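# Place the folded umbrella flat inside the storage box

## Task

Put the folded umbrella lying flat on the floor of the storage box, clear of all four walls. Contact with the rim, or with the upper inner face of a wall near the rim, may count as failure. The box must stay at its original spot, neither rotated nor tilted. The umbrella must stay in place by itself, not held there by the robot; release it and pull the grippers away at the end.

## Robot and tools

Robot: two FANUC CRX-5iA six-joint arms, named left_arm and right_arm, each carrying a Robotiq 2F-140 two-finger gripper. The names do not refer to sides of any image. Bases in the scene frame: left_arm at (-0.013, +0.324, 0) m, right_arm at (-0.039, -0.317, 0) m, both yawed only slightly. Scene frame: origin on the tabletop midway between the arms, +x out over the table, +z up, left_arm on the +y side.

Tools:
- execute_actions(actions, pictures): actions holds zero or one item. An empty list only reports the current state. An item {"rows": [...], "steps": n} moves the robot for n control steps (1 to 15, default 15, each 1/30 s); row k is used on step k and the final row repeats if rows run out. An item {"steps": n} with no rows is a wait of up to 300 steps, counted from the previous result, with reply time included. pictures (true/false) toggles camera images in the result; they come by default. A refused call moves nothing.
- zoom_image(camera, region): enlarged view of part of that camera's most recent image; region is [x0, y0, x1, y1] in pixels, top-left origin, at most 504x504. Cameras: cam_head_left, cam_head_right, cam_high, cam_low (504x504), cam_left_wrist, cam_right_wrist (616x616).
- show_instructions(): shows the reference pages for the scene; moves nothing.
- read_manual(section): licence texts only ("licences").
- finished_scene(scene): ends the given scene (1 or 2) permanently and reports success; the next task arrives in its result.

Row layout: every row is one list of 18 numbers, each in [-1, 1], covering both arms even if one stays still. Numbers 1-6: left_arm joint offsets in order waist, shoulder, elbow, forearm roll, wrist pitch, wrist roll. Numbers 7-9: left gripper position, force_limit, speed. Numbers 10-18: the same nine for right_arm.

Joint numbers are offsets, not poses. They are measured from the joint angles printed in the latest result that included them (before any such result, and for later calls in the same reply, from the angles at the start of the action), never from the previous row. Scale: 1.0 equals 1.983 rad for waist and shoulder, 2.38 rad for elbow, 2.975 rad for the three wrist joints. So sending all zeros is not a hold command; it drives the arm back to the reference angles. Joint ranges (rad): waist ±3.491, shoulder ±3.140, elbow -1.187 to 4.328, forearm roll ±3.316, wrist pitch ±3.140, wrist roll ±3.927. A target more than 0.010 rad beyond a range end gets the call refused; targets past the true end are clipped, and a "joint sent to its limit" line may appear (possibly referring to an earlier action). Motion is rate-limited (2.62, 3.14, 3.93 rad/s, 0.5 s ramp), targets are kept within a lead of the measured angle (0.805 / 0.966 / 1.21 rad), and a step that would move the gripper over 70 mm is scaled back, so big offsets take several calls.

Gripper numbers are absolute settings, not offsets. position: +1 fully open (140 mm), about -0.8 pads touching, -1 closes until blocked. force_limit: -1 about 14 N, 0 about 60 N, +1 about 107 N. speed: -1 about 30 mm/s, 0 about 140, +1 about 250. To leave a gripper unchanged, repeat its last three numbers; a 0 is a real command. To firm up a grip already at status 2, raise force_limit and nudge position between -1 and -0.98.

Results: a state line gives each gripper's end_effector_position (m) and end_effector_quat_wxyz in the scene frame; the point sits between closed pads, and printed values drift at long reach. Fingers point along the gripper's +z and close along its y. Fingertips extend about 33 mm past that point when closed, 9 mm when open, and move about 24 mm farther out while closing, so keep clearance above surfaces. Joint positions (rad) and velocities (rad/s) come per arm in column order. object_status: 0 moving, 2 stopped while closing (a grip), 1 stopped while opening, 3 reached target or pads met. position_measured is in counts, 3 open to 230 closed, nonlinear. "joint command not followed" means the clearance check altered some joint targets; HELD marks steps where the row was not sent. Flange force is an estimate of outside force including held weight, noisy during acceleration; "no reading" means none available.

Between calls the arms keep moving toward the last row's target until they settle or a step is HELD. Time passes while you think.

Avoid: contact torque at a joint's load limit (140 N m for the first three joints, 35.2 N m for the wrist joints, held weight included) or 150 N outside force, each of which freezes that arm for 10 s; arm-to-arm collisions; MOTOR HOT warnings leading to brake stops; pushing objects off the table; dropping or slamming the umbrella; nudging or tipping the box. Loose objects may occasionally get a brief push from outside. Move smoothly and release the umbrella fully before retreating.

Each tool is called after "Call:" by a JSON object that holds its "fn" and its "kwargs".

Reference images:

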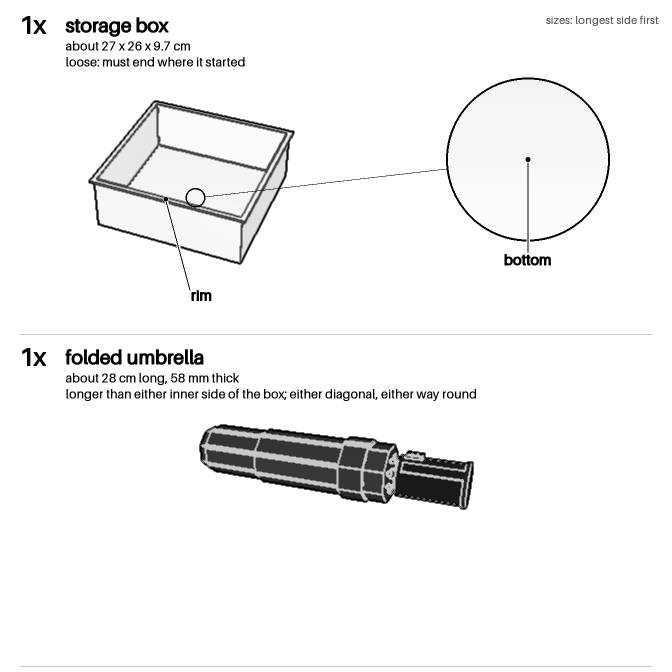

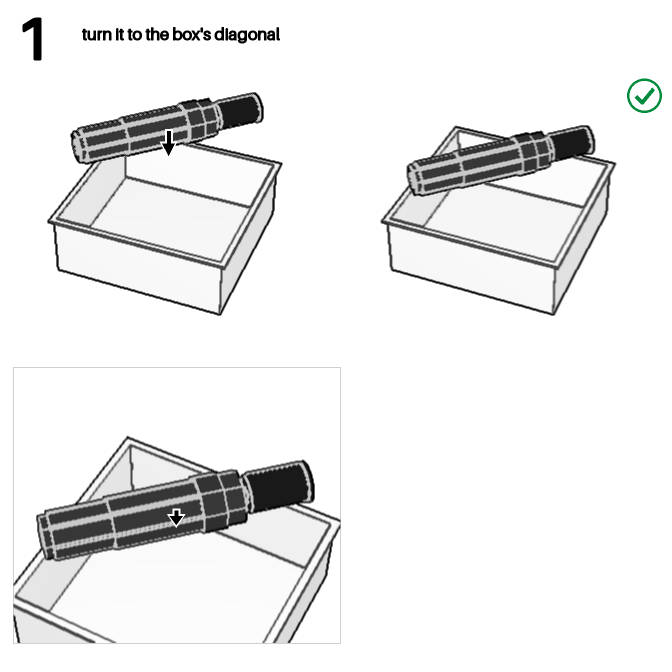

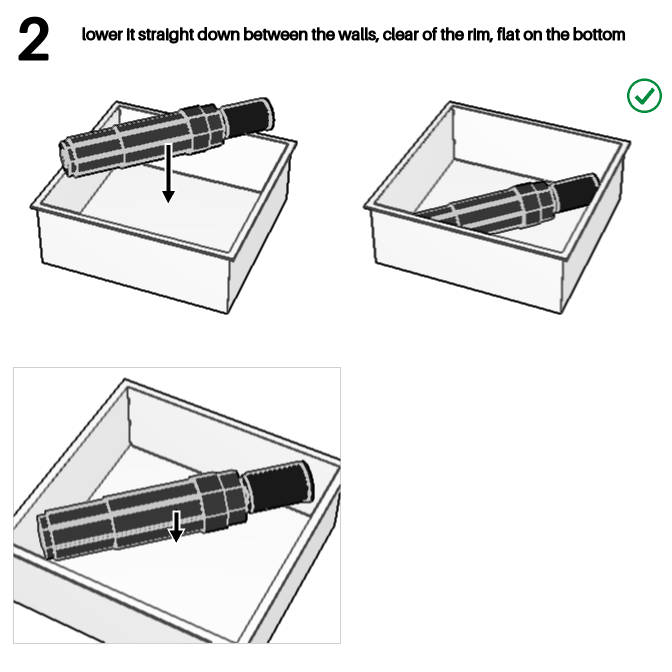

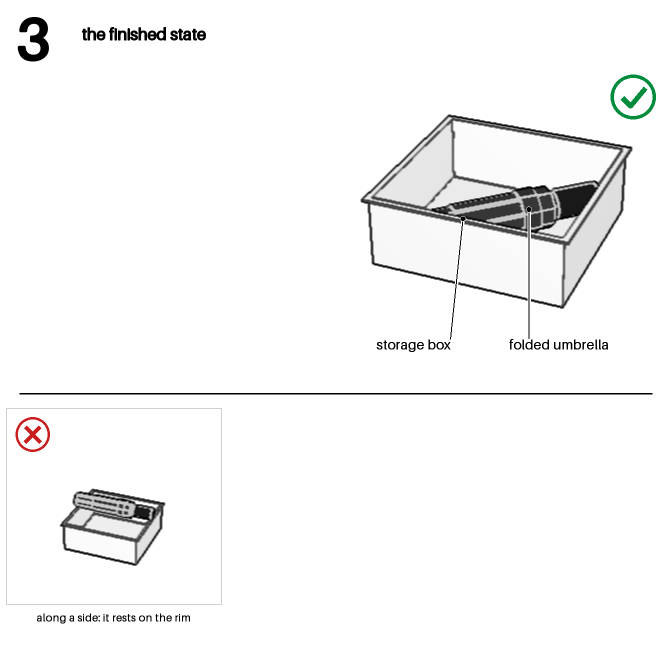

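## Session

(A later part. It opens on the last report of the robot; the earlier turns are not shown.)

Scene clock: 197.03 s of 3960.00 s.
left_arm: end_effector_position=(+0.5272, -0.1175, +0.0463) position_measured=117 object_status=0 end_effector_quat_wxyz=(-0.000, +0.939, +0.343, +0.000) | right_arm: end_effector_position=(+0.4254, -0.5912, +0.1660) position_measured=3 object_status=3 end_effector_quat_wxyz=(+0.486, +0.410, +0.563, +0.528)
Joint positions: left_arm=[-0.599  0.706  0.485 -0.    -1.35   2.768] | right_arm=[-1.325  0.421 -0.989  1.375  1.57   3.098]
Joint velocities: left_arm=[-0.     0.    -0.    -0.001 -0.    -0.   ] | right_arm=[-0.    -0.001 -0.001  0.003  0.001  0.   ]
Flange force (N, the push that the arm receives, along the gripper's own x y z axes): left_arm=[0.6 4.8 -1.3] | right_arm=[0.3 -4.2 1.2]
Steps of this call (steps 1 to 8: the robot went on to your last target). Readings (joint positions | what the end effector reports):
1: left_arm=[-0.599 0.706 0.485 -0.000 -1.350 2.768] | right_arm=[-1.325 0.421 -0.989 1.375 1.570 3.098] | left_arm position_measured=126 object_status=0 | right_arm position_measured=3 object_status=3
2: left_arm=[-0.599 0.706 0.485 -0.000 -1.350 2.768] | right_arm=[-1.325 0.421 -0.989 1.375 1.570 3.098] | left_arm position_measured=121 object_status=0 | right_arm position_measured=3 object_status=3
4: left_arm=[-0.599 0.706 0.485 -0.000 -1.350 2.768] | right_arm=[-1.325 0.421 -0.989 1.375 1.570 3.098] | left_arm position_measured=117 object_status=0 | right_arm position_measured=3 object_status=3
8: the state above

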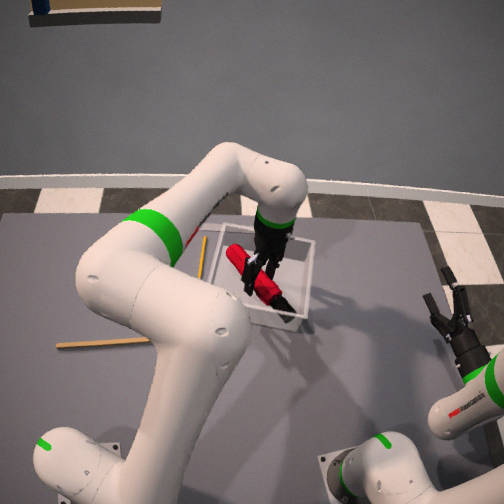

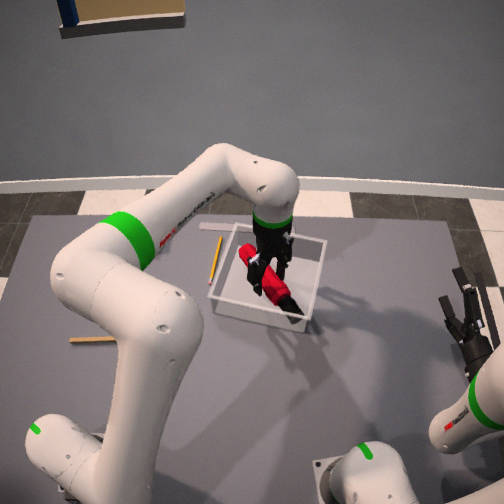

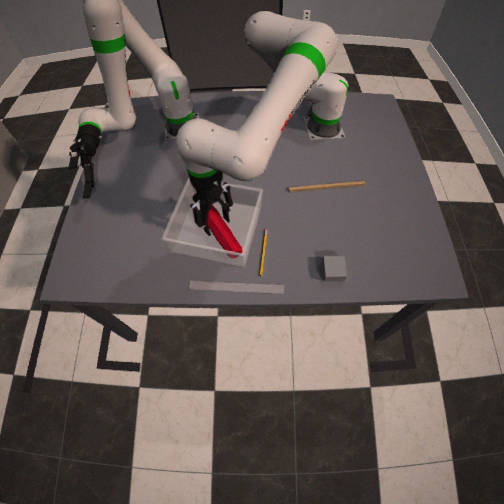

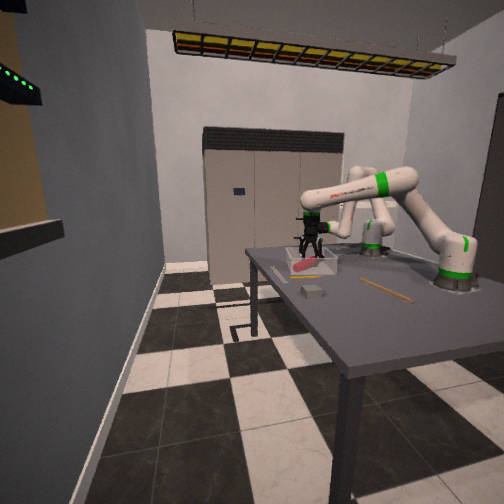

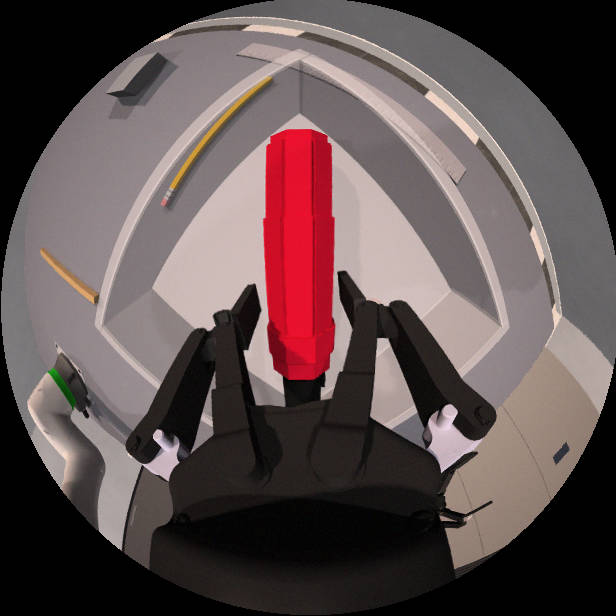

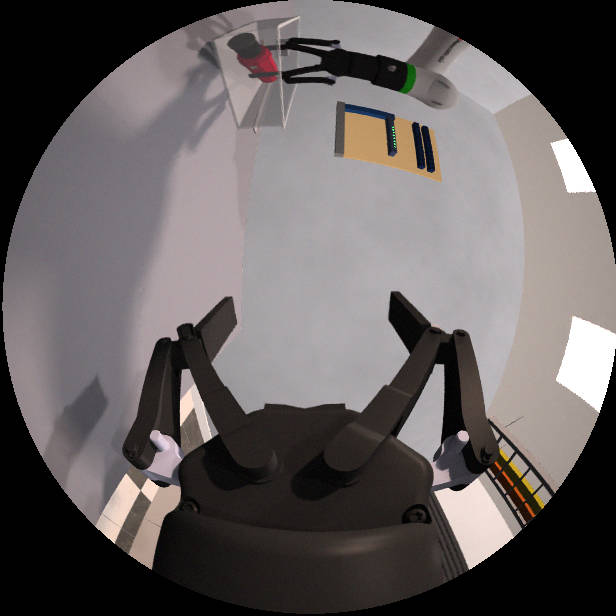

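Call:
{"fn": "execute_actions", "kwargs": {"actions": [{"rows":[[0,-0.006,0.018,0,-0.018,0,0.1,0.2,-0.5,0,0,0,0,0,0,1,0,0],[0,-0.006,0.018,0,-0.018,0,0.1,0.2,-0.5,0,0,0,0,0,0,1,0,0],[0,-0.0123,0.0368,0,-0.0375,0,0.1,0.2,-0.5,0,0,0,0,0,0,1,0,0],[0,-0.0123,0.0368,0,-0.0375,0,0.1,0.2,-0.5,0,0,0,0,0,0,1,0,0],[0,-0.0123,0.0368,0,-0.0375,0,0.1,0.2,-0.5,0,0,0,0,0,0,1,0,0],[0,-0.0141,0.08,0,-0.073,0,0.1,0.2,-0.5,0,0,0,0,0,0,1,0,0],[0,-0.0141,0.08,0,-0.073,0,0.1,0.2,-0.5,0,0,0,0,0,0,1,0,0],[0,-0.0141,0.1324,0,-0.1153,0,0.1,0.2,-0.5,0,0,0,0,0,0,1,0,0]],"steps":15}], "pictures": false}}

Call:
{"fn": "execute_actions", "kwargs": {"actions": [{"rows":[[0.15,-0.15,-0.15,0,0.02,0,0.1,0.2,-0.5,0,0,0,0,0,0,1,0,0]],"steps":15}]}}

Call:
{"fn": "zoom_image", "kwargs": {"camera": "cam_high", "region": [130,130,310,290]}}

Call:
{"fn": "zoom_image", "kwargs": {"camera": "cam_head_right", "region": [180,180,360,350]}}

Scene clock: 209.00 s of 3960.00 s.
left_arm: end_effector_position=(+0.5270, -0.1174, +0.1905) position_measured=117 object_status=3 end_effector_quat_wxyz=(+0.000, +0.939, +0.343, +0.000) | right_arm: end_effector_position=(+0.4254, -0.5912, +0.1660) position_measured=3 object_status=3 end_effector_quat_wxyz=(+0.486, +0.410, +0.563, +0.528)
Joint positions: left_arm=[-0.599  0.678  0.777 -0.    -1.67   2.768] | right_arm=[-1.325  0.421 -0.989  1.375  1.57   3.098]
Joint velocities: left_arm=[ 0.001 -0.004  0.479  0.    -0.486 -0.   ] | right_arm=[ 0.    -0.    -0.001 -0.    -0.     0.   ]
Flange force (N, the push that the arm receives, along the gripper's own x y z axes): left_arm=[1.9 12.7 -24.1] | right_arm=[0.4 -4.4 2.2]
Steps of this call (steps 1 to 15: the robot went on to your last target; steps 16 to 90: nothing new was sent; then 8.47 s passed at rest; steps 91 to 105: all 15 steps of this action). Readings (joint positions | what the end effector reports):
91: left_arm=[-0.599 0.706 0.485 -0.000 -1.350 2.768] | right_arm=[-1.325 0.421 -0.989 1.375 1.570 3.098] | left_arm position_measured=117 object_status=3 | right_arm position_measured=3 object_status=3
92: left_arm=[-0.599 0.705 0.487 -0.001 -1.353 2.768] | right_arm=[-1.325 0.421 -0.989 1.375 1.570 3.098] | left_arm position_measured=117 object_status=3 | right_arm position_measured=3 object_status=3
94: left_arm=[-0.599 0.699 0.512 -0.001 -1.384 2.768] | right_arm=[-1.325 0.421 -0.989 1.375 1.570 3.098] | left_arm position_measured=117 object_status=3 | right_arm position_measured=3 object_status=3
98: left_arm=[-0.599 0.683 0.588 -0.001 -1.478 2.768] | right_arm=[-1.325 0.421 -0.989 1.375 1.570 3.098] | left_arm position_measured=117 object_status=3 | right_arm position_measured=3 object_status=3
105: the state above

Scene clock: 209.50 s of 3960.00 s.
left_arm: end_effector_position=(+0.5394, +0.0411, +0.2260) position_measured=117 object_status=3 end_effector_quat_wxyz=(+0.002, +0.893, +0.451, +0.003) | right_arm: end_effector_position=(+0.4254, -0.5912, +0.1660) position_measured=3 object_status=3 end_effector_quat_wxyz=(+0.486, +0.410, +0.563, +0.528)
Joint positions: left_arm=[-0.363  0.442  0.505 -0.    -1.627  2.768] | right_arm=[-1.325  0.421 -0.989  1.375  1.57   3.098]
Joint velocities: left_arm=[ 0.594 -0.594 -0.812  0.001  0.161 -0.   ] | right_arm=[ 0.001 -0.    -0.    -0.001  0.001 -0.   ]
Flange force (N, the push that the arm receives, along the gripper's own x y z axes): left_arm=[3.5 1.3 -2.9] | right_arm=[-0.3 -5.8 0.5]
Steps of this call (steps 1 to 15: all 15 steps of this action). Readings (joint positions | what the end effector reports):
1: left_arm=[-0.599 0.678 0.790 -0.000 -1.683 2.768] | right_arm=[-1.325 0.421 -0.989 1.375 1.570 3.098] | left_arm position_measured=117 object_status=3 | right_arm position_measured=3 object_status=3
2: left_arm=[-0.597 0.676 0.797 -0.000 -1.689 2.768] | right_arm=[-1.325 0.421 -0.989 1.375 1.570 3.098] | left_arm position_measured=117 object_status=3 | right_arm position_measured=3 object_status=3
4: left_arm=[-0.579 0.658 0.791 -0.000 -1.687 2.768] | right_arm=[-1.325 0.421 -0.989 1.375 1.570 3.098] | left_arm position_measured=117 object_status=3 | right_arm position_measured=3 object_status=3
8: left_arm=[-0.504 0.583 0.698 -0.000 -1.666 2.768] | right_arm=[-1.325 0.421 -0.989 1.375 1.570 3.098] | left_arm position_measured=117 object_status=3 | right_arm position_measured=3 object_status=3
15: the state above

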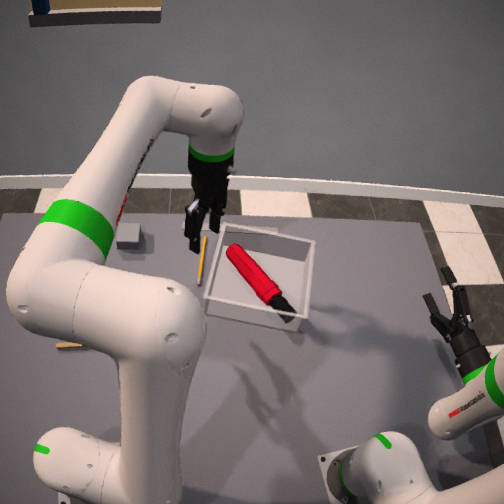

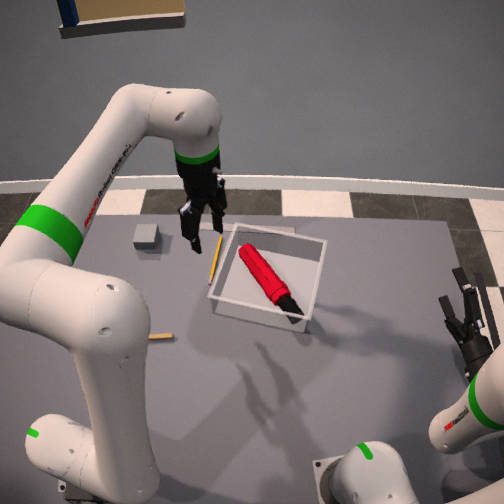

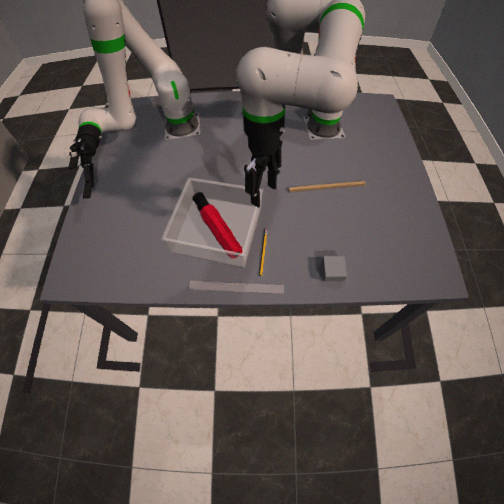

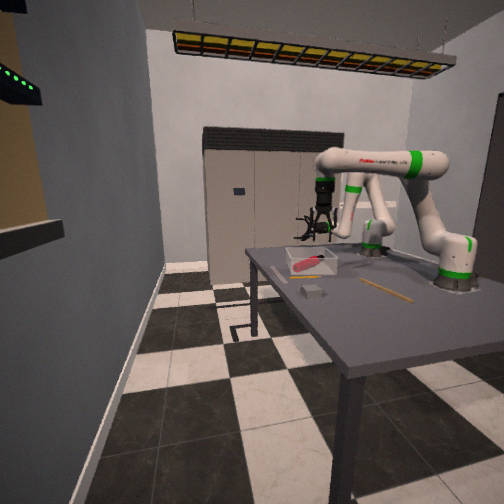

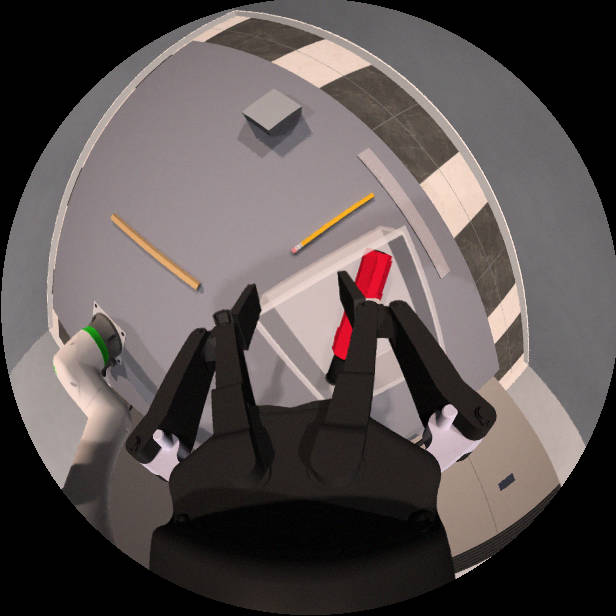

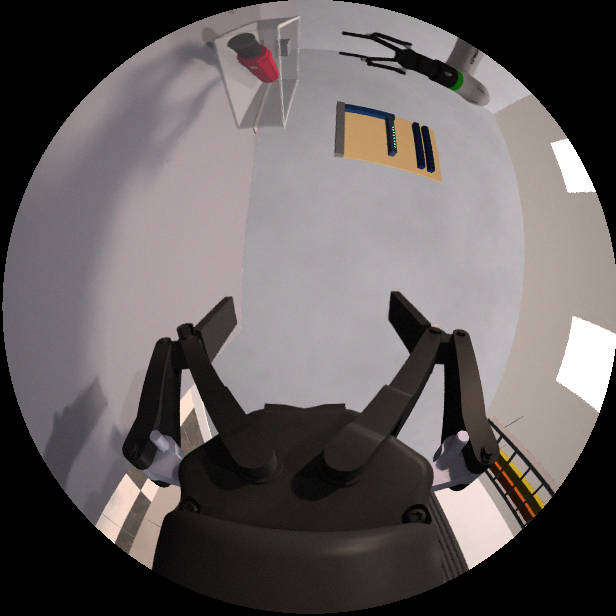

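Region (130, 130, 310, 290) of cam_high's 504x504 image, scaled by 2.800, with more detail than that image has.

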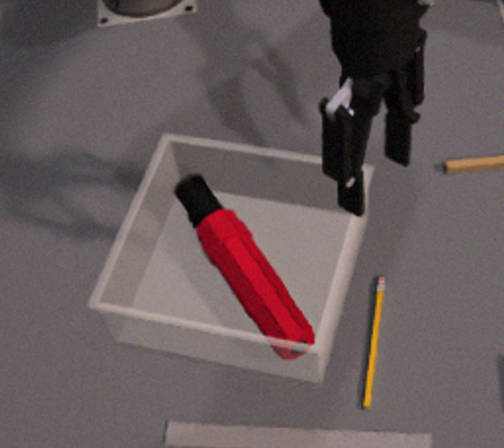

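Region (180, 180, 360, 350) of cam_head_right's 504x504 image, scaled by 2.800, with more detail than that image has.

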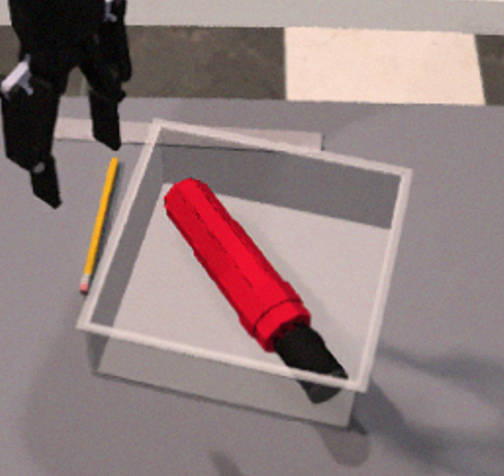

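Call:
{"fn": "finished_scene", "kwargs": {"scene": 1}}

The scene is finished: the task was done.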